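## Task

Get both the small white block and the roll of masking tape (found beneath the desk) completely inside the tote. At the finish the tote, the utility cart and the coffee table must all stand upright, and the robot must not have tipped over or be left leaning. An object counts only if it stays in place without the robot holding it.

## Robot and tools

ROBOT. TidyBot++ is a four-caster mobile base (0.54 m long, 0.50 m wide, 0.38 m high) carrying a single seven-joint arm with a two-finger gripper. The shoulder sits 0.12 m ahead of the base centre, 0.68 m up. There are two cameras: base_camera and wrist_camera, the latter looking along the hand. The arm begins folded with the hand down; in that state the hand reaches up to 0.08 m beyond the base front and the elbow up to 1.15 m high. Loose objects may occasionally get nudged by something else.

FRAMES. Base frame: origin on the floor below the base centre, x forward, y left, z up. hand_pose is reported in this frame and marks the point between the finger pads; its z axis runs out along the fingers, and the fingers close along its y axis. The odometry frame is the base frame as it was when the scene began. base_odometry heading runs -3.142 to 3.142, positive to the left; it counts wheel rotation, so slip looks like travel and drift of a few cm and degrees builds up over many moves. base_tilt is in degrees, with forward and right positive.

execute_actions. Argument actions is a list holding exactly one action, or empty (then it only reports state and images). Optional cameras: a list of base_camera, wrist_camera or all; omitted/null/["all"] gives every camera, [] gives none. An action may contain:
- base: exactly one key, each a relative offset from where the base last measured itself, not a pose. translate_m: metres straight ahead (negative backs up), -2 to 2. strafe_m: metres sideways, left positive, -2 to 2. rotate_rad: radians on the spot, counter-clockwise from above positive, -6.3 to 6.3.
- joints: absolute target angles by name, in radians, plus gripper_pos. joint_1_rad (whole arm about vertical; positive is clockwise from above, opposite to rotate_rad), joint_3_rad, joint_5_rad, joint_7_rad accept any angle and take the short way round, so turn far in steps under half a turn. joint_2_rad -2.249 to 2.249 (shoulder), joint_4_rad -2.579 to 2.579 (elbow), joint_6_rad -2.099 to 2.099 (wrist). joint_7_rad spins the hand; pointing down, 1.57 opens the fingers left/right. gripper_pos 0 (open, about 85 mm gap) to 1 (closed); gap is roughly 85 x (1 - gripper_pos) mm. Done tolerances: ±0.039 for joints 1-4, ±0.056 for 5-7, ±0.03 for the gripper.
- speeds: caps for this action only: translate_m and strafe_m 0.05 to 0.5 m/s, rotate_rad 0.1 to 1.57 rad/s (the maxima are defaults). A base move needing over 8.667 s at its cap is refused.
Unknown keys or out-of-range numbers refuse the whole call. Motions in one action start together. Anything left out of an action may keep pushing toward its previous target.

ARM GEOMETRY. Upper arm 0.42 m, forearm 0.31 m, hand 0.31 m to the hand point. With joint_1_rad = 0, joint_3_rad = 3.14, joint_5_rad = 0 the arm stays in the base's x-z plane; angles from vertical (forward positive) are upper = joint_2_rad, forearm = joint_2_rad - joint_4_rad, hand = that minus joint_6_rad. Reach ahead of the shoulder = sum of length x sin(angle); height above it = sum of length x cos(angle). A downward hand reaches at most about 0.94 m high, only near the base. Closed fingertips stick out about 20 mm past the hand point.

RESULT LINES. base_status and joint_status report how each motion ended: done, off_target (stopped short, may still be pushing), contact_stop or time_out (target dropped, holding). For the base, done only means the wheels turned the commanded amount; a blocked base can say done while well short. joint command not followed, with a cause: line, means arm targets were withheld (for instance self-collision); the gripper still acts, and withheld targets may be retried on later actions. on_its_own lists uncommanded changes. For the gripper at 1, done means nothing held; off_target means an object stopped the fingers. motor_effort gives percent of maximum, with the peak in brackets; readings carry bias and noise. ARM HIT means the arm struck the base or itself. MOTOR HOT warns from 60 °C; OVER-TEMPERATURE FAULT at 75 °C makes the arm sag, with limit_stop_at_motor_heat in joint_status (resend targets). Torque faults stop the arm 10 s and skip the rest of the call.

OTHER TOOLS. wait(seconds 0 to 10) just lets time pass and returns state. zoom_image(camera, region [x0, y0, x1, y1] pixels, at most 504 x 504) enlarges part of that camera's latest image. finished_scene(scene) ends the scene irreversibly and reports success; the robot holds your last command meanwhile.

PRACTICE. Friction leaves joints slightly off; correct by sending last command + (wanted - read). hand_pose may be a centimetre or two wrong; trust images. Held loads sag the arm; never command a joint to its read angle while holding. Avoid dropping or throwing objects, slamming, driving the base into things, or letting the raised arm snag above about 0.8 m while driving (tip risk). Do not knock the tote, cart or table over; release objects so they rest inside the tote on their own, then withdraw.

Each tool is called by a JSON object that holds its "api" and its "payload", one argument or row to a line.

## Session

{"api": "execute_actions", "payload": {
  "actions": []
}}

Scene clock: 0.00 s.
base_odometry: x=+0.000 y=+0.000 heading=+0.000 (m, m, rad; odometry frame)
base_tilt: forward=-0.1 right=+0.5 (deg)
base_status: not commanded
joint_positions: joint_1_rad=-0.022 joint_2_rad=-0.372 joint_3_rad=+3.110 joint_4_rad=-2.531 joint_5_rad=+0.054 joint_6_rad=-0.885 joint_7_rad=+1.586 gripper_pos=+0.000
joint_status: not commanded
motor_effort: joint_1_rad=+1 joint_2_rad=-2 joint_3_rad=+0 joint_4_rad=+17 joint_5_rad=-1 joint_6_rad=+3 joint_7_rad=+1 (%)
hand_pose: x=+0.2586 y=-0.0055 z=+0.5899 quat_wxyz=(+0.026, +0.997, +0.050, +0.049) (m; base frame)
pictures: base_camera, wrist_camera
Images, in order (width x height): base_camera 644x364, wrist_camera 644x476.

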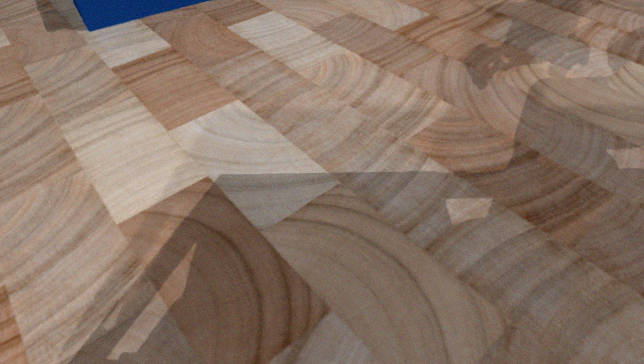

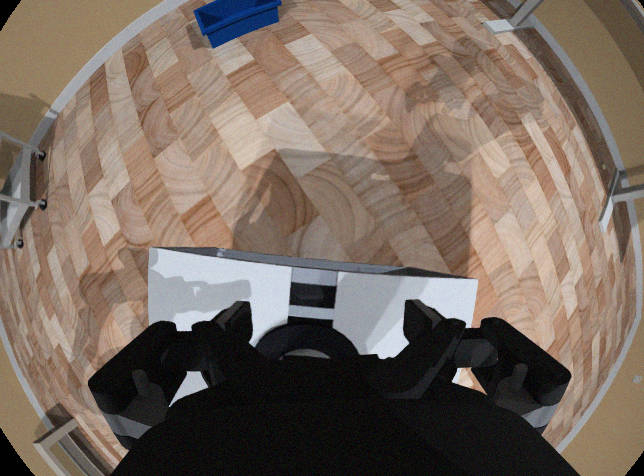

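{"api": "execute_actions", "payload": {
  "actions": [
    {"joints":{"joint_1_rad":0,"joint_2_rad":-0.37,"joint_4_rad":-2.0,"joint_6_rad":-0.45}}
  ]
}}

{"api": "execute_actions", "payload": {
  "actions": [
    {"base":{"rotate_rad":1.5}}
  ]
}}

{"api": "execute_actions", "payload": {
  "actions": [
    {"base":{"rotate_rad":1.6}}
  ]
}}

{"api": "execute_actions", "payload": {
  "actions": [
    {"base":{"rotate_rad":1.6}}
  ]
}}

Scene clock: 4.93 s.
base_odometry: x=+0.000 y=+0.000 heading=+0.000 (m, m, rad; odometry frame)
base_tilt: forward=-0.1 right=+0.4 (deg)
base_status: not commanded
joint_positions: joint_1_rad=-0.022 joint_2_rad=-0.372 joint_3_rad=+3.110 joint_4_rad=-2.009 joint_5_rad=+0.054 joint_6_rad=-0.469 joint_7_rad=+1.586 gripper_pos=+0.000
joint_status: all done
motor_effort: joint_1_rad=+1(1) joint_2_rad=-7(7) joint_3_rad=+0(0) joint_4_rad=+22(22) joint_5_rad=-2(2) joint_6_rad=+9(9) joint_7_rad=+1(0) (%)
hand_pose: x=+0.5469 y=+0.0183 z=+0.8943 quat_wxyz=(+0.018, +0.867, +0.047, +0.495) (m; base frame)
pictures: base_camera, wrist_camera
Images, in order (width x height): base_camera 644x364, wrist_camera 644x476.

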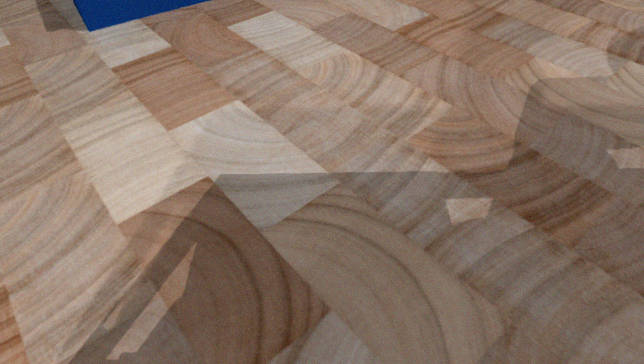

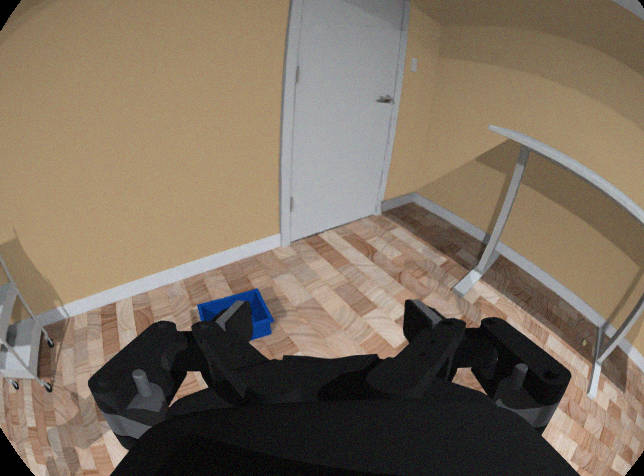

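Scene clock: 7.20 s.
base_odometry: x=+0.000 y=+0.000 heading=+1.500 (m, m, rad; odometry frame)
base_tilt: forward=-0.1 right=+0.4 (deg)
base_status: done
joint_positions: joint_1_rad=-0.018 joint_2_rad=-0.372 joint_3_rad=+3.107 joint_4_rad=-2.009 joint_5_rad=+0.054 joint_6_rad=-0.469 joint_7_rad=+1.586 gripper_pos=+0.000
joint_status: not commanded
motor_effort: joint_1_rad=+1(2) joint_2_rad=-7(8) joint_3_rad=+0(2) joint_4_rad=+22(22) joint_5_rad=-2(1) joint_6_rad=+9(9) joint_7_rad=+0(0) (%)
hand_pose: x=+0.5469 y=+0.0183 z=+0.8943 quat_wxyz=(+0.019, +0.867, +0.047, +0.495) (m; base frame)
pictures: base_camera, wrist_camera
Images, in order (width x height): base_camera 644x364, wrist_camera 644x476.

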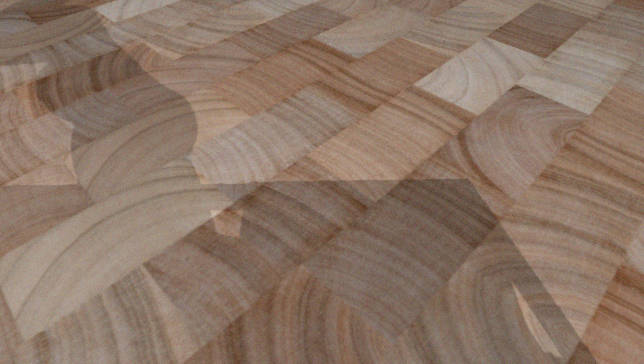

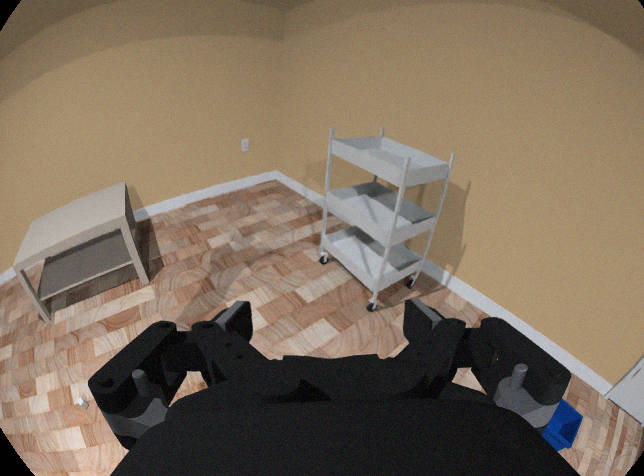

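Scene clock: 9.50 s.
base_odometry: x=+0.000 y=+0.000 heading=+3.100 (m, m, rad; odometry frame)
base_tilt: forward=-0.1 right=+0.4 (deg)
base_status: done
joint_positions: joint_1_rad=-0.017 joint_2_rad=-0.372 joint_3_rad=+3.106 joint_4_rad=-2.009 joint_5_rad=+0.054 joint_6_rad=-0.469 joint_7_rad=+1.586 gripper_pos=+0.000
joint_status: not commanded
motor_effort: joint_1_rad=+1(0) joint_2_rad=-7(8) joint_3_rad=+1(2) joint_4_rad=+22(22) joint_5_rad=-1(1) joint_6_rad=+8(9) joint_7_rad=+0(0) (%)
hand_pose: x=+0.5469 y=+0.0178 z=+0.8943 quat_wxyz=(+0.020, +0.867, +0.046, +0.495) (m; base frame)
pictures: base_camera, wrist_camera
Images, in order (width x height): base_camera 644x364, wrist_camera 644x476.

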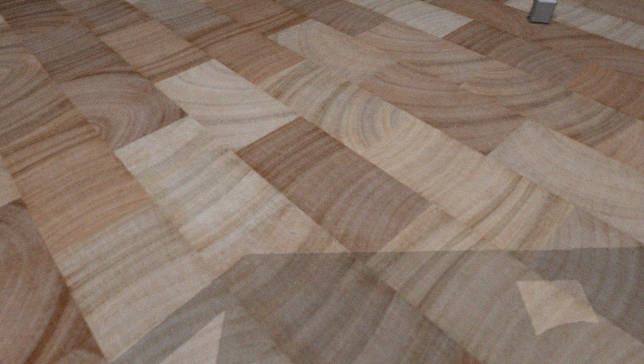

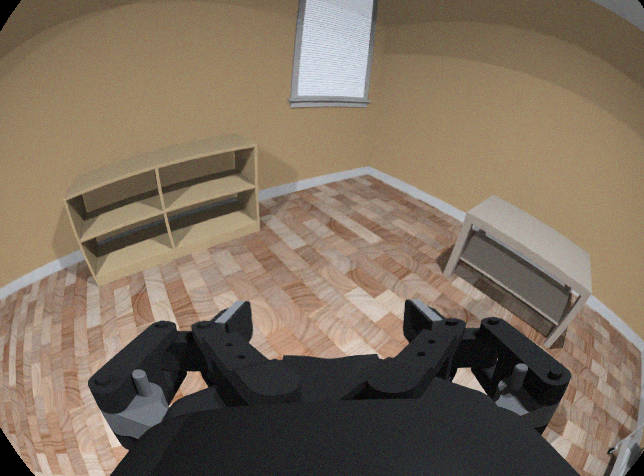

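Scene clock: 11.80 s.
base_odometry: x=+0.000 y=+0.000 heading=-1.584 (m, m, rad; odometry frame)
base_tilt: forward=-0.1 right=+0.5 (deg)
base_status: done
joint_positions: joint_1_rad=-0.016 joint_2_rad=-0.372 joint_3_rad=+3.106 joint_4_rad=-2.009 joint_5_rad=+0.054 joint_6_rad=-0.469 joint_7_rad=+1.586 gripper_pos=+0.000
joint_status: not commanded
motor_effort: joint_1_rad=+1(0) joint_2_rad=-7(8) joint_3_rad=+1(1) joint_4_rad=+22(22) joint_5_rad=-2(1) joint_6_rad=+9(9) joint_7_rad=+0(1) (%)
hand_pose: x=+0.5469 y=+0.0176 z=+0.8943 quat_wxyz=(+0.020, +0.867, +0.046, +0.495) (m; base frame)
pictures: base_camera, wrist_camera
Images, in order (width x height): base_camera 644x364, wrist_camera 644x476.

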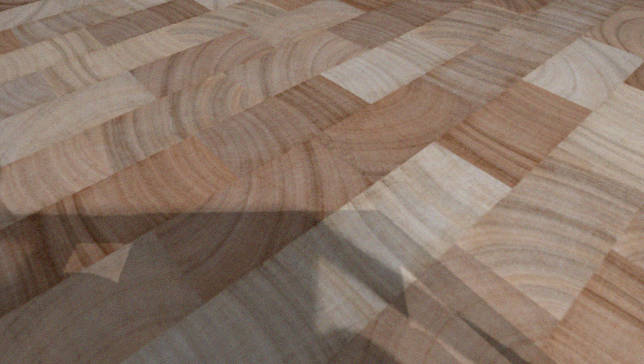

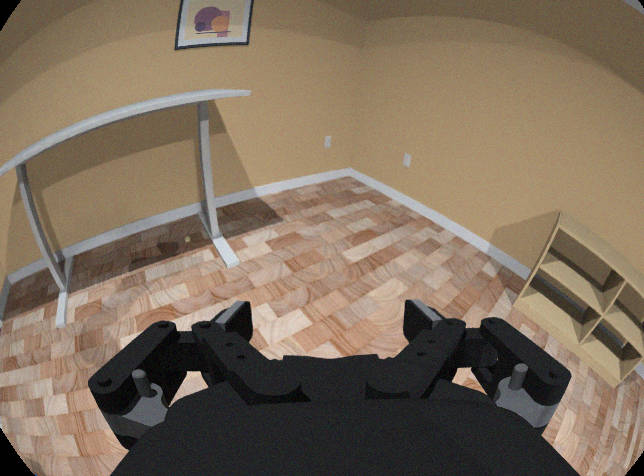

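{"api": "execute_actions", "payload": {
  "actions": [
    {"base":{"rotate_rad":-1.9},"joints":{"joint_1_rad":0,"joint_2_rad":0.6,"joint_4_rad":-1.5,"joint_6_rad":-1.04,"joint_7_rad":1.57}}
  ]
}}

Scene clock: 20.47 s.
base_odometry: x=+0.000 y=+0.000 heading=+2.800 (m, m, rad; odometry frame)
base_tilt: forward=-0.1 right=+0.5 (deg)
base_status: done
joint_positions: joint_1_rad=+0.000 joint_2_rad=+0.591 joint_3_rad=+3.113 joint_4_rad=-1.514 joint_5_rad=+0.054 joint_6_rad=-1.016 joint_7_rad=+1.586 gripper_pos=+0.000
joint_status: all done
motor_effort: joint_1_rad=+0(5) joint_2_rad=-33(34) joint_3_rad=-1(3) joint_4_rad=+15(23) joint_5_rad=-1(0) joint_6_rad=+1(9) joint_7_rad=+1(1) (%)
hand_pose: x=+0.6308 y=+0.0012 z=+0.5606 quat_wxyz=(+0.015, +0.999, +0.033, +0.011) (m; base frame)
pictures: base_camera, wrist_camera
Images, in order (width x height): base_camera 644x364, wrist_camera 644x476.

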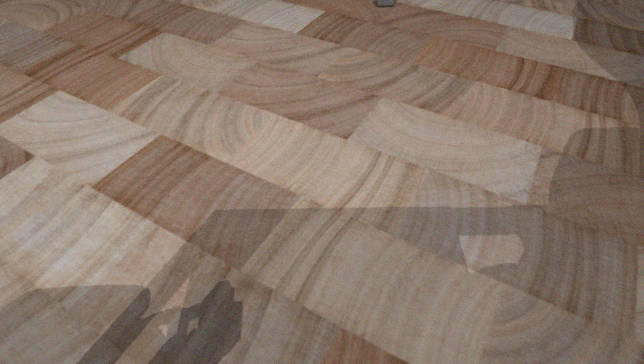

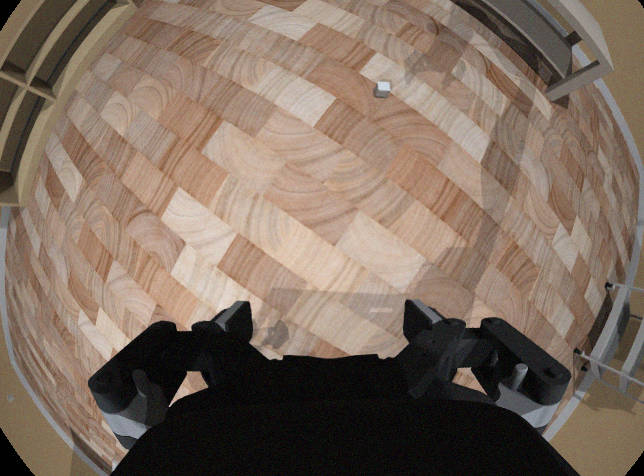

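{"api": "execute_actions", "payload": {
  "actions": [
    {"base":{"rotate_rad":-0.16}}
  ],
  "cameras": []
}}

{"api": "execute_actions", "payload": {
  "actions": [
    {"base":{"translate_m":0.5},"joints":{"joint_2_rad":1.35,"joint_4_rad":-0.97,"joint_6_rad":-0.82}}
  ]
}}

Scene clock: 25.73 s.
base_odometry: x=+0.000 y=+0.000 heading=+2.640 (m, m, rad; odometry frame)
base_tilt: forward=-0.1 right=+0.5 (deg)
base_status: done
joint_positions: joint_1_rad=+0.008 joint_2_rad=+0.591 joint_3_rad=+3.113 joint_4_rad=-1.513 joint_5_rad=+0.054 joint_6_rad=-1.016 joint_7_rad=+1.586 gripper_pos=+0.000
joint_status: not commanded
motor_effort: joint_1_rad=+0(4) joint_2_rad=-33(33) joint_3_rad=+0(3) joint_4_rad=+15(15) joint_5_rad=-1(1) joint_6_rad=+1(1) joint_7_rad=+1(1) (%)
hand_pose: x=+0.6309 y=-0.0026 z=+0.5607 quat_wxyz=(+0.015, +0.999, +0.030, +0.011) (m; base frame)
pictures: none
No camera images: the call's "cameras" was empty. Leave "cameras" out to get every camera's image.

Scene clock: 28.10 s.
base_odometry: x=-0.438 y=+0.241 heading=+2.639 (m, m, rad; odometry frame)
base_tilt: forward=-0.1 right=+0.4 (deg)
base_status: done
joint_positions: joint_1_rad=+0.008 joint_2_rad=+1.342 joint_3_rad=+3.113 joint_4_rad=-0.979 joint_5_rad=+0.054 joint_6_rad=-0.840 joint_7_rad=+1.586 gripper_pos=+0.000
joint_status: all done
motor_effort: joint_1_rad=+1(1) joint_2_rad=-45(48) joint_3_rad=-1(1) joint_4_rad=+12(16) joint_5_rad=-1(1) joint_6_rad=+1(3) joint_7_rad=+0(0) (%)
hand_pose: x=+0.7530 y=+0.0003 z=+0.2522 quat_wxyz=(+0.006, +1.000, +0.025, -0.009) (m; base frame)
pictures: base_camera, wrist_camera
Images, in order (width x height): base_camera 644x364, wrist_camera 644x476.

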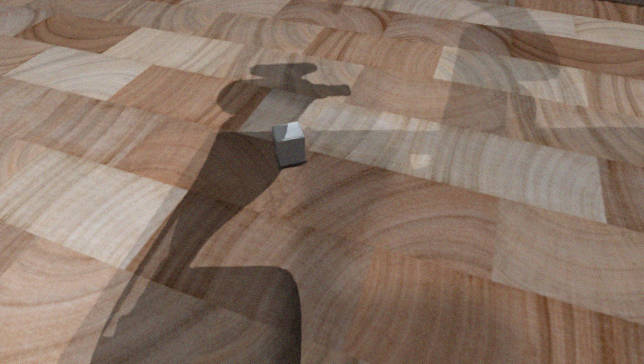

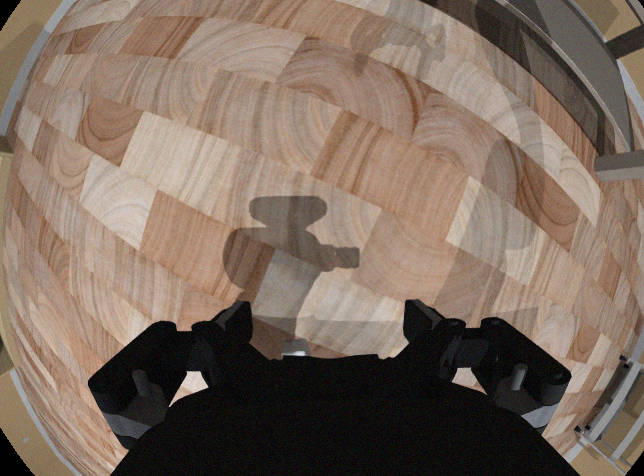

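{"api": "execute_actions", "payload": {
  "actions": [
    {"base":{"translate_m":-0.12}}
  ]
}}

Scene clock: 31.00 s.
base_odometry: x=-0.333 y=+0.183 heading=+2.640 (m, m, rad; odometry frame)
base_tilt: forward=+0.0 right=+0.4 (deg)
base_status: done
joint_positions: joint_1_rad=+0.008 joint_2_rad=+1.342 joint_3_rad=+3.113 joint_4_rad=-0.977 joint_5_rad=+0.054 joint_6_rad=-0.839 joint_7_rad=+1.586 gripper_pos=+0.000
joint_status: not commanded
motor_effort: joint_1_rad=+1(2) joint_2_rad=-45(47) joint_3_rad=-1(2) joint_4_rad=+13(14) joint_5_rad=-1(1) joint_6_rad=+1(2) joint_7_rad=+0(0) (%)
hand_pose: x=+0.7546 y=+0.0002 z=+0.2528 quat_wxyz=(+0.006, +1.000, +0.025, -0.008) (m; base frame)
pictures: base_camera, wrist_camera
Images, in order (width x height): base_camera 644x364, wrist_camera 644x476.

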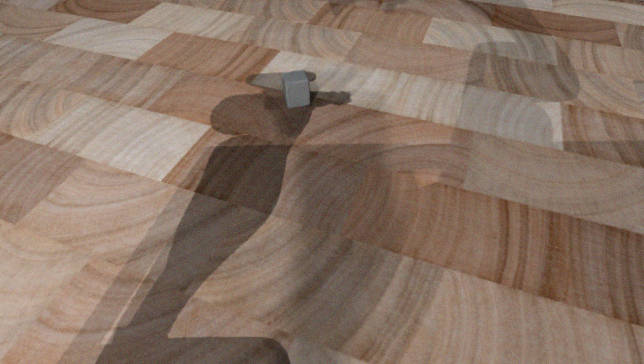

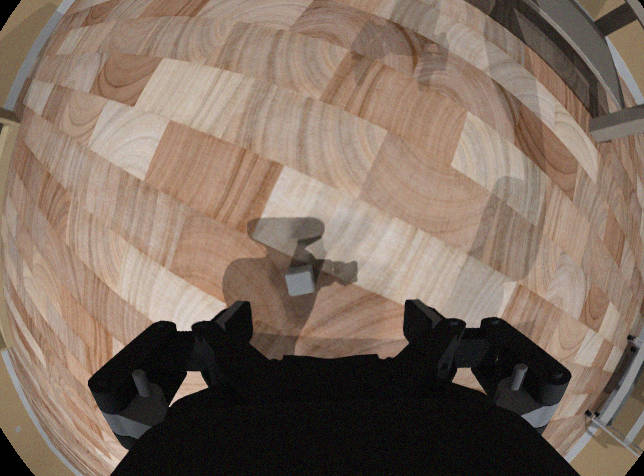

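{"api": "execute_actions", "payload": {
  "actions": [
    {"base":{"strafe_m":0.045},"joints":{"joint_2_rad":1.63,"joint_4_rad":-0.80,"joint_6_rad":-0.72}}
  ]
}}

Scene clock: 35.57 s.
base_odometry: x=-0.355 y=+0.144 heading=+2.640 (m, m, rad; odometry frame)
base_tilt: forward=+0.0 right=+0.4 (deg)
base_status: done
joint_positions: joint_1_rad=-0.003 joint_2_rad=+1.635 joint_3_rad=+3.110 joint_4_rad=-0.811 joint_5_rad=+0.054 joint_6_rad=-0.743 joint_7_rad=+1.586 gripper_pos=+0.000
joint_status: all done
motor_effort: joint_1_rad=+1(4) joint_2_rad=-45(49) joint_3_rad=-2(3) joint_4_rad=+11(12) joint_5_rad=-1(2) joint_6_rad=+0(0) joint_7_rad=+0(0) (%)
hand_pose: x=+0.7257 y=+0.0088 z=+0.1030 quat_wxyz=(+0.002, +0.999, +0.029, -0.024) (m; base frame)
pictures: base_camera, wrist_camera
Images, in order (width x height): base_camera 644x364, wrist_camera 644x476.

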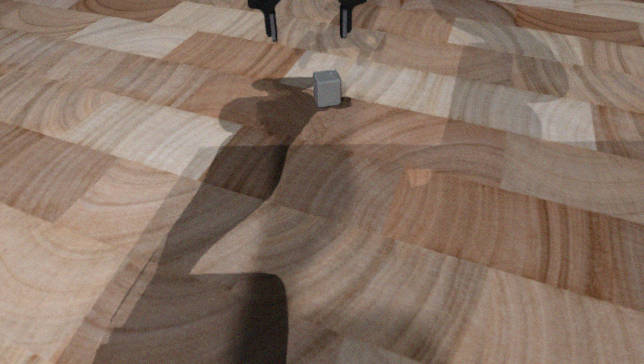

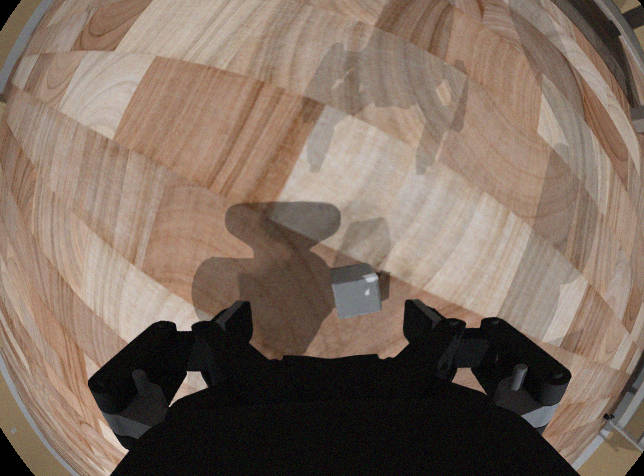

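{"api": "execute_actions", "payload": {
  "actions": [
    {"base":{"strafe_m":-0.024},"joints":{"joint_2_rad":1.72,"joint_4_rad":-0.74,"joint_6_rad":-0.67}}
  ]
}}

Scene clock: 38.83 s.
base_odometry: x=-0.343 y=+0.165 heading=+2.640 (m, m, rad; odometry frame)
base_tilt: forward=-0.1 right=+0.5 (deg)
base_status: done
joint_positions: joint_1_rad=+0.006 joint_2_rad=+1.714 joint_3_rad=+3.111 joint_4_rad=-0.749 joint_5_rad=+0.054 joint_6_rad=-0.691 joint_7_rad=+1.586 gripper_pos=+0.000
joint_status: all done
motor_effort: joint_1_rad=+1(5) joint_2_rad=-44(47) joint_3_rad=-2(2) joint_4_rad=+10(11) joint_5_rad=-2(1) joint_6_rad=+1(1) joint_7_rad=+0(1) (%)
hand_pose: x=+0.7298 y=+0.0034 z=+0.0666 quat_wxyz=(+0.002, +1.000, +0.023, -0.005) (m; base frame)
pictures: base_camera, wrist_camera
Images, in order (width x height): base_camera 644x364, wrist_camera 644x476.

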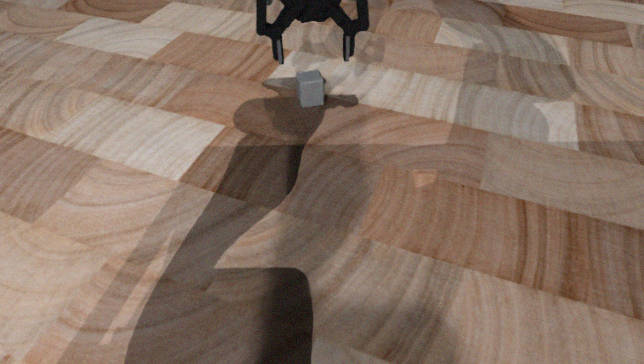

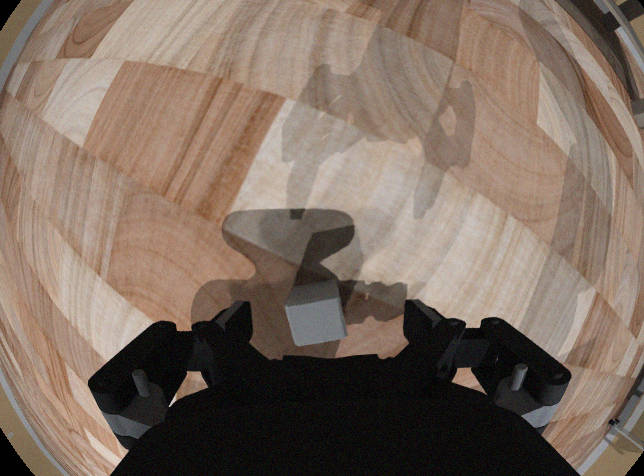

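{"api": "execute_actions", "payload": {
  "actions": [
    {"base":{"translate_m":-0.02},"joints":{"joint_2_rad":1.785,"joint_4_rad":-0.74,"joint_6_rad":-0.60}}
  ]
}}

Scene clock: 41.80 s.
base_odometry: x=-0.325 y=+0.155 heading=+2.640 (m, m, rad; odometry frame)
base_tilt: forward=+0.0 right=+0.5 (deg)
base_status: done
joint_positions: joint_1_rad=+0.006 joint_2_rad=+1.786 joint_3_rad=+3.111 joint_4_rad=-0.745 joint_5_rad=+0.054 joint_6_rad=-0.622 joint_7_rad=+1.586 gripper_pos=+0.000
joint_status: all done
motor_effort: joint_1_rad=+1(2) joint_2_rad=-44(47) joint_3_rad=-1(2) joint_4_rad=+10(11) joint_5_rad=-2(1) joint_6_rad=+1(1) joint_7_rad=+0(0) (%)
hand_pose: x=+0.7072 y=+0.0043 z=+0.0238 quat_wxyz=(+0.000, +1.000, +0.024, -0.005) (m; base frame)
pictures: base_camera, wrist_camera
Images, in order (width x height): base_camera 644x364, wrist_camera 644x476.

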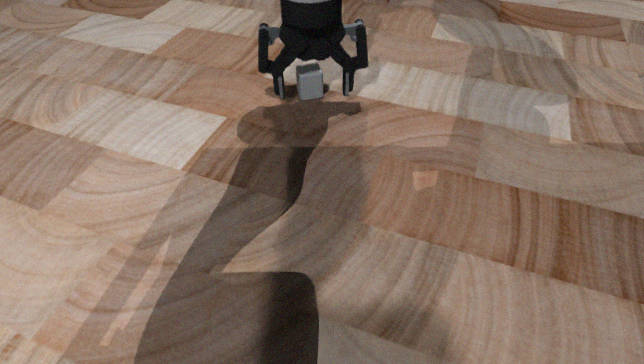

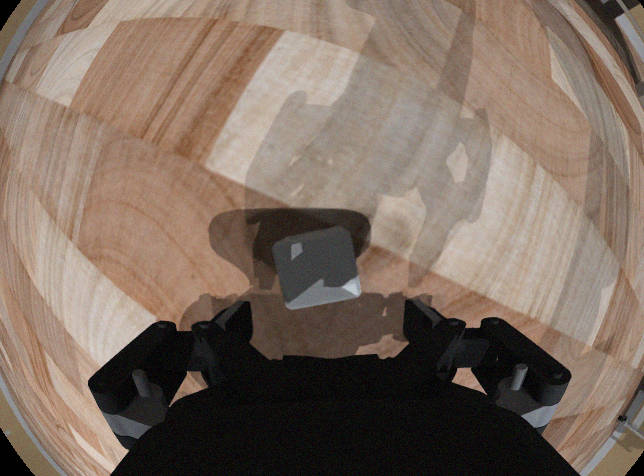

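{"api": "execute_actions", "payload": {
  "actions": [
    {"base":{"translate_m":0.025}}
  ]
}}

Scene clock: 43.83 s.
base_odometry: x=-0.347 y=+0.167 heading=+2.640 (m, m, rad; odometry frame)
base_tilt: forward=+0.0 right=+0.4 (deg)
base_status: done
joint_positions: joint_1_rad=+0.006 joint_2_rad=+1.785 joint_3_rad=+3.111 joint_4_rad=-0.741 joint_5_rad=+0.054 joint_6_rad=-0.621 joint_7_rad=+1.586 gripper_pos=+0.000
joint_status: not commanded
motor_effort: joint_1_rad=+0(3) joint_2_rad=-44(45) joint_3_rad=-2(2) joint_4_rad=+10(11) joint_5_rad=-2(2) joint_6_rad=+1(1) joint_7_rad=+0(1) (%)
hand_pose: x=+0.7104 y=+0.0043 z=+0.0251 quat_wxyz=(+0.000, +1.000, +0.023, -0.002) (m; base frame)
pictures: base_camera, wrist_camera
Images, in order (width x height): base_camera 644x364, wrist_camera 644x476.

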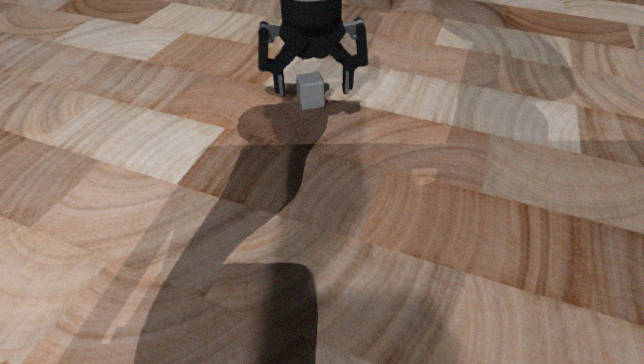

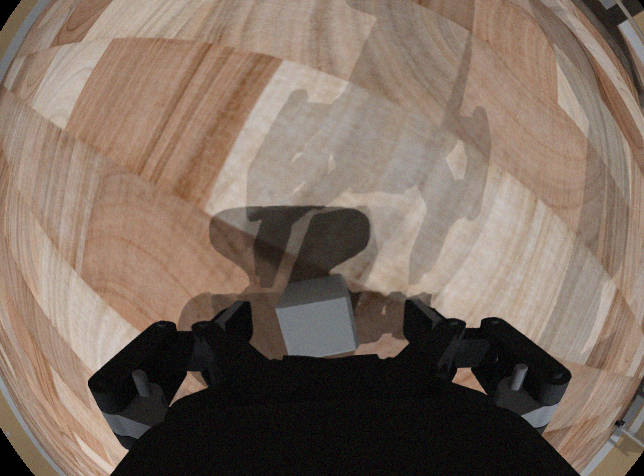

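{"api": "execute_actions", "payload": {
  "actions": [
    {"joints":{"gripper_pos":1}}
  ]
}}

{"api": "execute_actions", "payload": {
  "actions": [
    {"joints":{"joint_2_rad":1.2,"joint_4_rad":-1.1,"joint_6_rad":-0.84}}
  ]
}}

Scene clock: 46.50 s.
base_odometry: x=-0.347 y=+0.167 heading=+2.640 (m, m, rad; odometry frame)
base_tilt: forward=+0.0 right=+0.4 (deg)
base_status: not commanded
joint_positions: joint_1_rad=+0.006 joint_2_rad=+1.783 joint_3_rad=+3.111 joint_4_rad=-0.741 joint_5_rad=+0.054 joint_6_rad=-0.620 joint_7_rad=+1.586 gripper_pos=+0.638
joint_status: gripper_pos off_target (ended at +0.638, target +1.000)
motor_effort: joint_1_rad=+1(1) joint_2_rad=-43(45) joint_3_rad=-1(1) joint_4_rad=+10(11) joint_5_rad=-2(2) joint_6_rad=+1(2) joint_7_rad=+1(0) (%)
hand_pose: x=+0.7114 y=+0.0043 z=+0.0258 quat_wxyz=(+0.000, +1.000, +0.023, -0.001) (m; base frame)
pictures: base_camera, wrist_camera
Images, in order (width x height): base_camera 644x364, wrist_camera 644x476.

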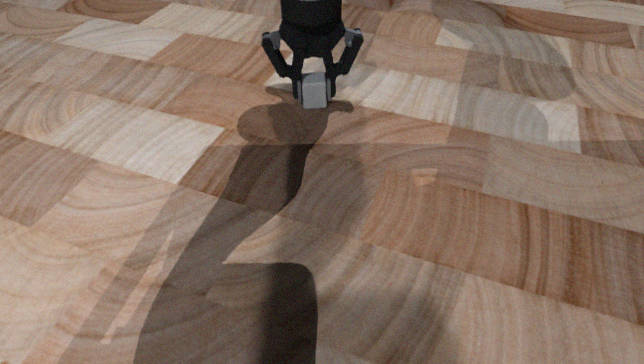

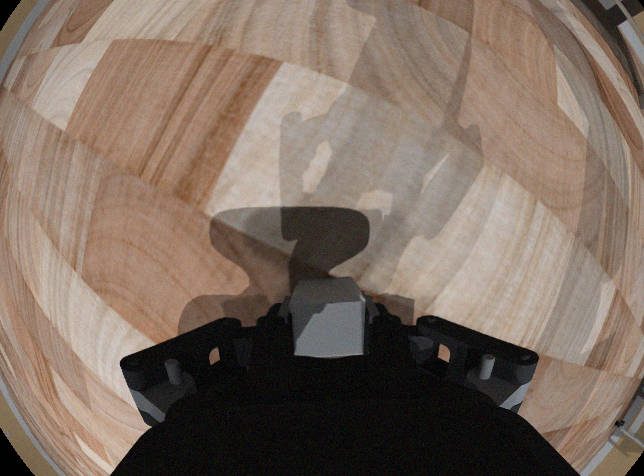

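Scene clock: 48.40 s.
base_odometry: x=-0.347 y=+0.167 heading=+2.640 (m, m, rad; odometry frame)
base_tilt: forward=-0.1 right=+0.4 (deg)
base_status: not commanded
joint_positions: joint_1_rad=+0.006 joint_2_rad=+1.206 joint_3_rad=+3.111 joint_4_rad=-1.088 joint_5_rad=+0.054 joint_6_rad=-0.817 joint_7_rad=+1.586 gripper_pos=+0.638
joint_status: all done
motor_effort: joint_1_rad=+0(1) joint_2_rad=-44(48) joint_3_rad=-1(1) joint_4_rad=+13(14) joint_5_rad=-2(1) joint_6_rad=+1(2) joint_7_rad=+1(0) (%)
hand_pose: x=+0.7572 y=+0.0033 z=+0.3133 quat_wxyz=(+0.005, +0.999, +0.028, +0.015) (m; base frame)
pictures: base_camera, wrist_camera
Images, in order (width x height): base_camera 644x364, wrist_camera 644x476.

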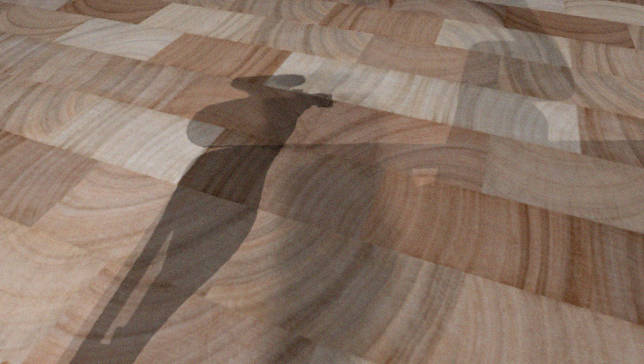

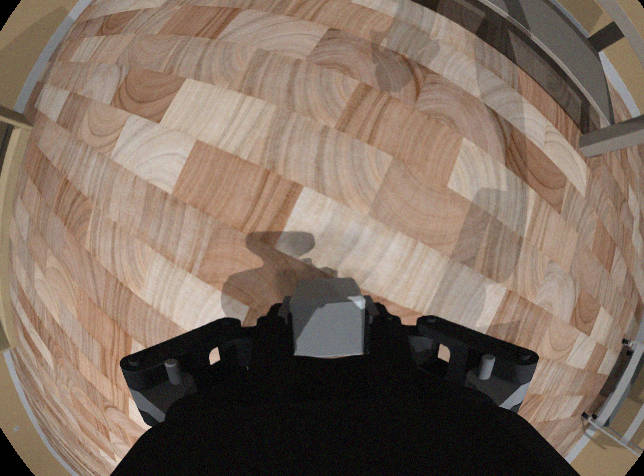

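{"api": "execute_actions", "payload": {
  "actions": [
    {"joints":{"joint_2_rad":0.1,"joint_4_rad":-2.2,"joint_6_rad":-0.84}}
  ],
  "cameras": []
}}

{"api": "execute_actions", "payload": {
  "actions": [
    {"base":{"rotate_rad":-2.56}}
  ]
}}

Scene clock: 55.17 s.
base_odometry: x=-0.347 y=+0.167 heading=+2.640 (m, m, rad; odometry frame)
base_tilt: forward=+0.0 right=+0.4 (deg)
base_status: not commanded
joint_positions: joint_1_rad=+0.006 joint_2_rad=+0.112 joint_3_rad=+3.111 joint_4_rad=-2.191 joint_5_rad=+0.054 joint_6_rad=-0.818 joint_7_rad=+1.586 gripper_pos=+0.638
joint_status: all done
motor_effort: joint_1_rad=+0(1) joint_2_rad=-15(44) joint_3_rad=+0(1) joint_4_rad=+13(14) joint_5_rad=-2(1) joint_6_rad=+1(2) joint_7_rad=+0(0) (%)
hand_pose: x=+0.4064 y=-0.0033 z=+0.5789 quat_wxyz=(+0.018, +0.999, +0.038, +0.011) (m; base frame)
pictures: none
No camera images: the call's "cameras" was empty. Leave "cameras" out to get every camera's image.

Scene clock: 58.13 s.
base_odometry: x=-0.347 y=+0.167 heading=+0.080 (m, m, rad; odometry frame)
base_tilt: forward=+0.0 right=+0.4 (deg)
base_status: done
joint_positions: joint_1_rad=+0.006 joint_2_rad=+0.112 joint_3_rad=+3.110 joint_4_rad=-2.191 joint_5_rad=+0.054 joint_6_rad=-0.818 joint_7_rad=+1.586 gripper_pos=+0.638
joint_status: not commanded
motor_effort: joint_1_rad=+1(1) joint_2_rad=-15(17) joint_3_rad=+0(1) joint_4_rad=+13(13) joint_5_rad=-2(1) joint_6_rad=+1(0) joint_7_rad=+1(0) (%)
hand_pose: x=+0.4064 y=-0.0032 z=+0.5789 quat_wxyz=(+0.018, +0.999, +0.038, +0.011) (m; base frame)
pictures: base_camera, wrist_camera
Images, in order (width x height): base_camera 644x364, wrist_camera 644x476.

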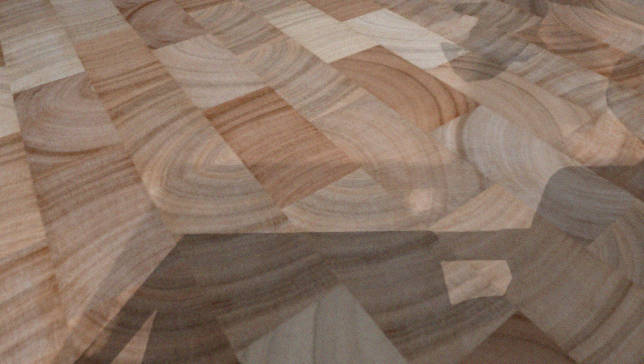

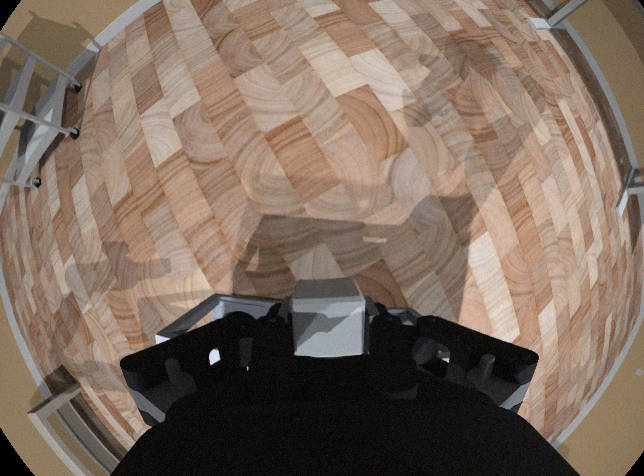

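{"api": "execute_actions", "payload": {
  "actions": [
    {"base":{"translate_m":0.45},"joints":{"joint_2_rad":1.0,"joint_4_rad":-1.25,"joint_6_rad":-0.89}}
  ]
}}

Scene clock: 62.57 s.
base_odometry: x=+0.101 y=+0.203 heading=+0.079 (m, m, rad; odometry frame)
base_tilt: forward=-0.1 right=+0.4 (deg)
base_status: done
joint_positions: joint_1_rad=+0.006 joint_2_rad=+0.992 joint_3_rad=+3.110 joint_4_rad=-1.260 joint_5_rad=+0.054 joint_6_rad=-0.866 joint_7_rad=+1.586 gripper_pos=+0.638
joint_status: all done
motor_effort: joint_1_rad=+1(1) joint_2_rad=-42(42) joint_3_rad=-1(1) joint_4_rad=+13(15) joint_5_rad=-1(1) joint_6_rad=+1(2) joint_7_rad=+1(0) (%)
hand_pose: x=+0.7231 y=+0.0028 z=+0.4033 quat_wxyz=(+0.008, +0.999, +0.030, +0.012) (m; base frame)
pictures: base_camera, wrist_camera
Images, in order (width x height): base_camera 644x364, wrist_camera 644x476.

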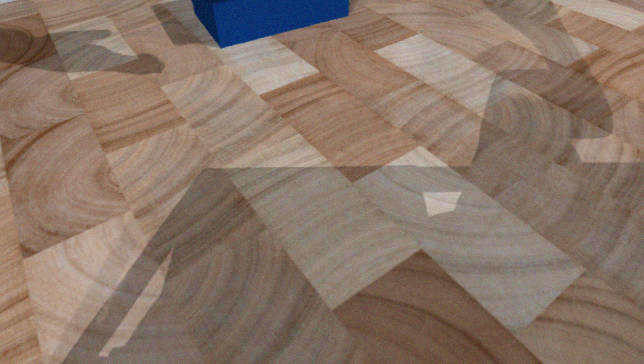

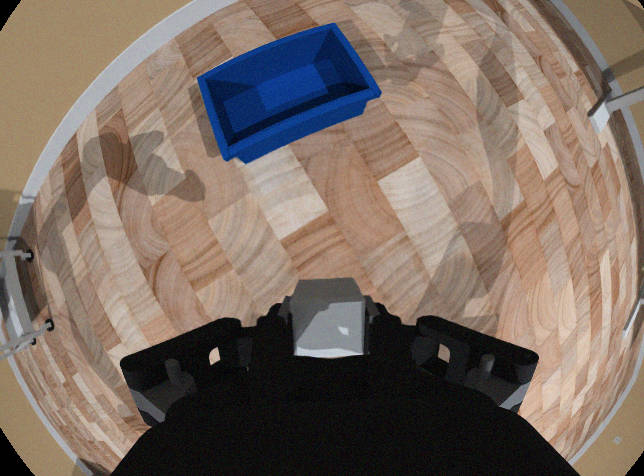

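{"api": "execute_actions", "payload": {
  "actions": [
    {"base":{"translate_m":0.28}}
  ]
}}

Scene clock: 91.37 s.
base_odometry: x=+0.381 y=+0.224 heading=+0.079 (m, m, rad; odometry frame)
base_tilt: forward=+0.0 right=+0.5 (deg)
base_status: done
joint_positions: joint_1_rad=+0.006 joint_2_rad=+0.992 joint_3_rad=+3.110 joint_4_rad=-1.255 joint_5_rad=+0.054 joint_6_rad=-0.871 joint_7_rad=+1.586 gripper_pos=+0.638
joint_status: not commanded
motor_effort: joint_1_rad=+1(3) joint_2_rad=-42(43) joint_3_rad=-1(2) joint_4_rad=+14(15) joint_5_rad=-1(1) joint_6_rad=+1(2) joint_7_rad=+1(0) (%)
hand_pose: x=+0.7238 y=+0.0027 z=+0.4044 quat_wxyz=(+0.008, +0.999, +0.030, +0.012) (m; base frame)
pictures: base_camera, wrist_camera
Images, in order (width x height): base_camera 644x364, wrist_camera 644x476.

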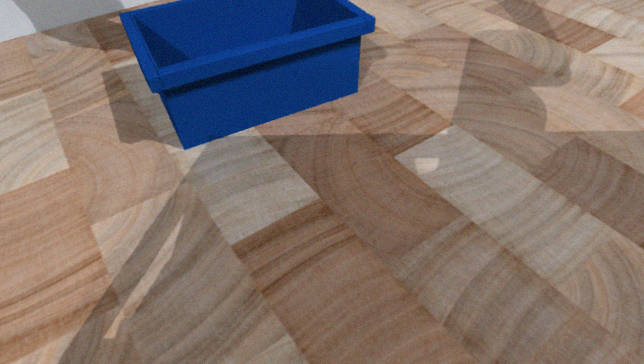

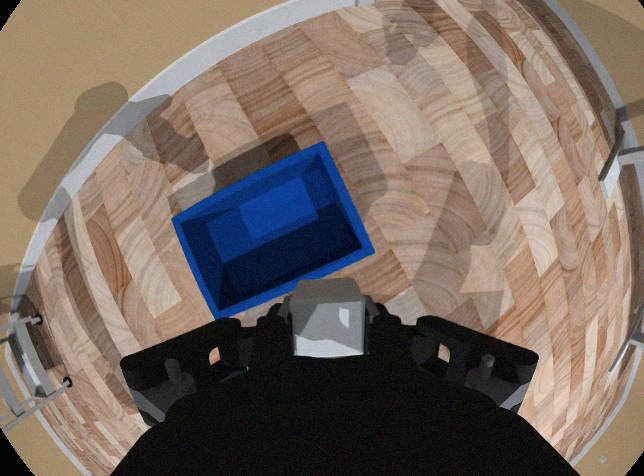

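{"api": "execute_actions", "payload": {
  "actions": [
    {"base":{"strafe_m":0.09},"joints":{"joint_2_rad":1.33,"joint_4_rad":-0.99,"joint_6_rad":-0.80}}
  ]
}}

Scene clock: 95.73 s.
base_odometry: x=+0.374 y=+0.314 heading=+0.079 (m, m, rad; odometry frame)
base_tilt: forward=-0.1 right=+0.4 (deg)
base_status: done
joint_positions: joint_1_rad=-0.005 joint_2_rad=+1.334 joint_3_rad=+3.108 joint_4_rad=-1.004 joint_5_rad=+0.054 joint_6_rad=-0.824 joint_7_rad=+1.586 gripper_pos=+0.638
joint_status: all done
motor_effort: joint_1_rad=+1(4) joint_2_rad=-46(48) joint_3_rad=-1(4) joint_4_rad=+12(14) joint_5_rad=-2(2) joint_6_rad=+1(2) joint_7_rad=+0(0) (%)
hand_pose: x=+0.7483 y=+0.0114 z=+0.2519 quat_wxyz=(+0.003, +0.999, +0.033, -0.010) (m; base frame)
pictures: base_camera, wrist_camera
Images, in order (width x height): base_camera 644x364, wrist_camera 644x476.

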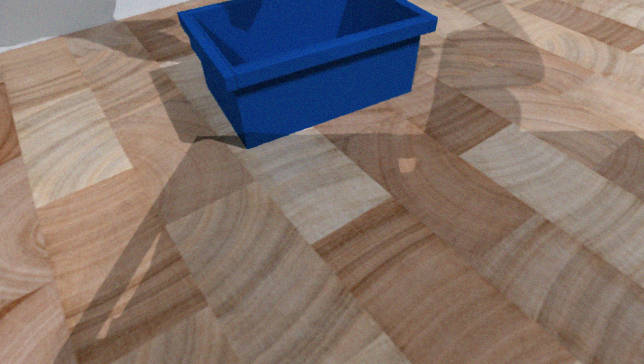

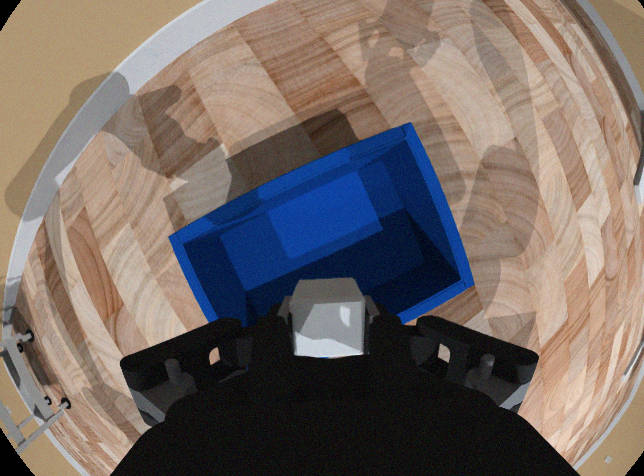

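{"api": "execute_actions", "payload": {
  "actions": [
    {"base":{"translate_m":0.045},"joints":{"joint_7_rad":2.0}}
  ],
  "cameras": []
}}

{"api": "execute_actions", "payload": {
  "actions": [
    {"joints":{"joint_2_rad":1.6,"joint_4_rad":-0.86,"joint_6_rad":-0.68}}
  ]
}}

Scene clock: 99.30 s.
base_odometry: x=+0.419 y=+0.318 heading=+0.079 (m, m, rad; odometry frame)
base_tilt: forward=+0.0 right=+0.4 (deg)
base_status: done
joint_positions: joint_1_rad=-0.005 joint_2_rad=+1.334 joint_3_rad=+3.108 joint_4_rad=-0.996 joint_5_rad=+0.054 joint_6_rad=-0.821 joint_7_rad=+1.992 gripper_pos=+0.638
joint_status: all done
motor_effort: joint_1_rad=+1(2) joint_2_rad=-45(49) joint_3_rad=-1(1) joint_4_rad=+12(14) joint_5_rad=-2(2) joint_6_rad=+1(2) joint_7_rad=+1(1) (%)
hand_pose: x=+0.7536 y=+0.0114 z=+0.2536 quat_wxyz=(+0.002, +0.972, +0.233, -0.004) (m; base frame)
pictures: none
No camera images: the call's "cameras" was empty. Leave "cameras" out to get every camera's image.

Scene clock: 101.00 s.
base_odometry: x=+0.419 y=+0.318 heading=+0.079 (m, m, rad; odometry frame)
base_tilt: forward=-0.1 right=+0.4 (deg)
base_status: not commanded
joint_positions: joint_1_rad=-0.005 joint_2_rad=+1.606 joint_3_rad=+3.108 joint_4_rad=-0.871 joint_5_rad=+0.054 joint_6_rad=-0.703 joint_7_rad=+1.992 gripper_pos=+0.638
joint_status: all done
motor_effort: joint_1_rad=+1(1) joint_2_rad=-44(50) joint_3_rad=-1(2) joint_4_rad=+10(13) joint_5_rad=-2(2) joint_6_rad=+0(1) joint_7_rad=+1(0) (%)
hand_pose: x=+0.7218 y=+0.0122 z=+0.1091 quat_wxyz=(-0.004, +0.973, +0.232, -0.018) (m; base frame)
pictures: base_camera, wrist_camera
Images, in order (width x height): base_camera 644x364, wrist_camera 644x476.

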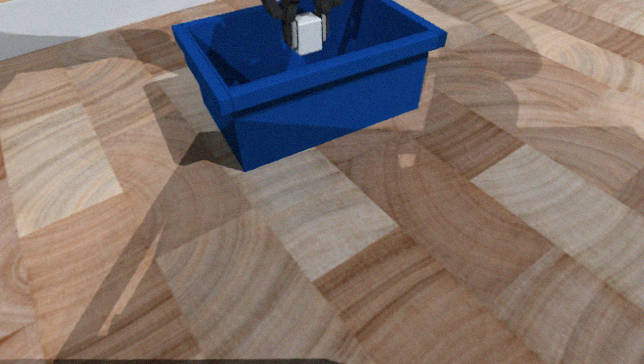

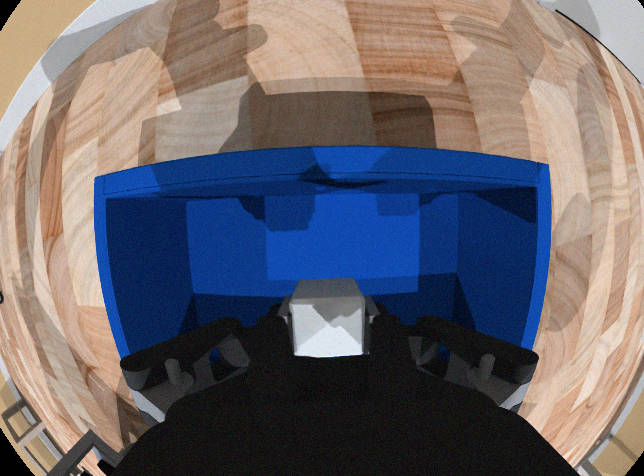

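Centered. Lowering further, then releasing.

{"api": "execute_actions", "payload": {
  "actions": [
    {"joints":{"joint_2_rad":1.69,"joint_4_rad":-0.83,"joint_6_rad":-0.62}}
  ]
}}

{"api": "execute_actions", "payload": {
  "actions": [
    {"joints":{"gripper_pos":0.3}}
  ],
  "cameras": []
}}

{"api": "execute_actions", "payload": {
  "actions": [
    {"joints":{"joint_2_rad":1.0,"joint_4_rad":-1.25,"joint_6_rad":-0.89,"joint_7_rad":1.57}}
  ]
}}

Scene clock: 103.97 s.
base_odometry: x=+0.419 y=+0.318 heading=+0.079 (m, m, rad; odometry frame)
base_tilt: forward=+0.0 right=+0.5 (deg)
base_status: not commanded
joint_positions: joint_1_rad=-0.005 joint_2_rad=+1.688 joint_3_rad=+3.108 joint_4_rad=-0.839 joint_5_rad=+0.054 joint_6_rad=-0.641 joint_7_rad=+1.992 gripper_pos=+0.638
joint_status: all done
motor_effort: joint_1_rad=+1(1) joint_2_rad=-44(46) joint_3_rad=-1(1) joint_4_rad=+9(11) joint_5_rad=-2(1) joint_6_rad=+1(0) joint_7_rad=+0(1) (%)
hand_pose: x=+0.7102 y=+0.0127 z=+0.0652 quat_wxyz=(-0.004, +0.973, +0.231, -0.012) (m; base frame)
pictures: base_camera, wrist_camera
Images, in order (width x height): base_camera 644x364, wrist_camera 644x476.

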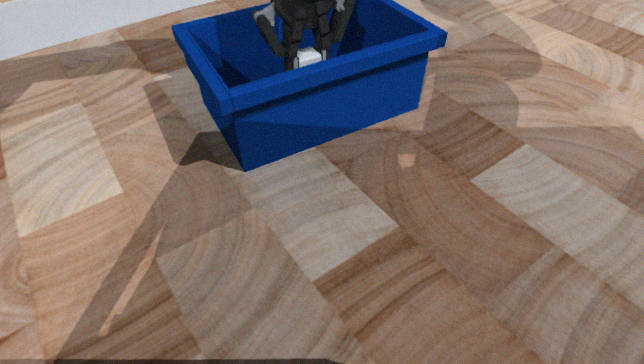

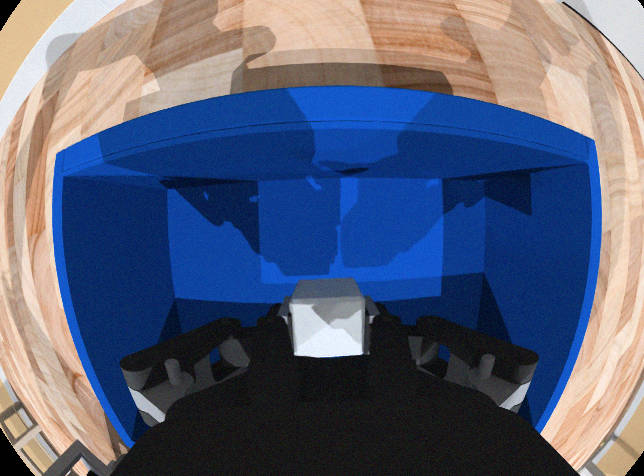

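Scene clock: 104.90 s.
base_odometry: x=+0.419 y=+0.318 heading=+0.079 (m, m, rad; odometry frame)
base_tilt: forward=+0.0 right=+0.4 (deg)
base_status: not commanded
joint_positions: joint_1_rad=-0.005 joint_2_rad=+1.688 joint_3_rad=+3.108 joint_4_rad=-0.839 joint_5_rad=+0.054 joint_6_rad=-0.641 joint_7_rad=+1.992 gripper_pos=+0.300
joint_status: all done
motor_effort: joint_1_rad=+1(1) joint_2_rad=-43(44) joint_3_rad=-1(1) joint_4_rad=+10(10) joint_5_rad=-2(1) joint_6_rad=+0(0) joint_7_rad=+0(0) (%)
hand_pose: x=+0.7102 y=+0.0127 z=+0.0652 quat_wxyz=(-0.004, +0.973, +0.231, -0.012) (m; base frame)
pictures: none
No camera images: the call's "cameras" was empty. Leave "cameras" out to get every camera's image.

Scene clock: 106.87 s.
base_odometry: x=+0.419 y=+0.318 heading=+0.079 (m, m, rad; odometry frame)
base_tilt: forward=+0.0 right=+0.4 (deg)
base_status: not commanded
joint_positions: joint_1_rad=-0.005 joint_2_rad=+1.011 joint_3_rad=+3.108 joint_4_rad=-1.237 joint_5_rad=+0.054 joint_6_rad=-0.868 joint_7_rad=+1.602 gripper_pos=+0.300
joint_status: all done
motor_effort: joint_1_rad=+1(1) joint_2_rad=-42(48) joint_3_rad=-1(1) joint_4_rad=+13(14) joint_5_rad=-2(1) joint_6_rad=+1(2) joint_7_rad=+0(0) (%)
hand_pose: x=+0.7286 y=+0.0108 z=+0.3977 quat_wxyz=(+0.006, +0.999, +0.044, +0.013) (m; base frame)
pictures: base_camera, wrist_camera
Images, in order (width x height): base_camera 644x364, wrist_camera 644x476.

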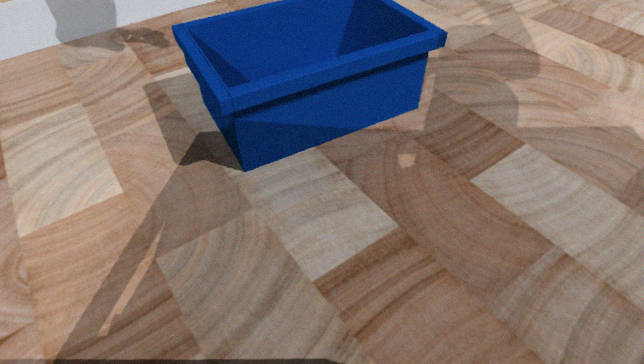

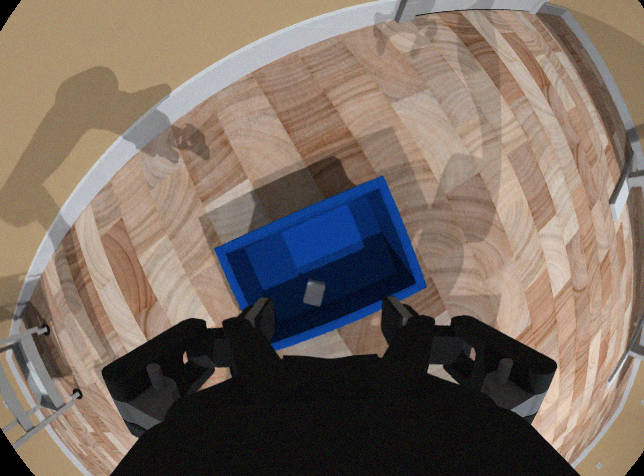

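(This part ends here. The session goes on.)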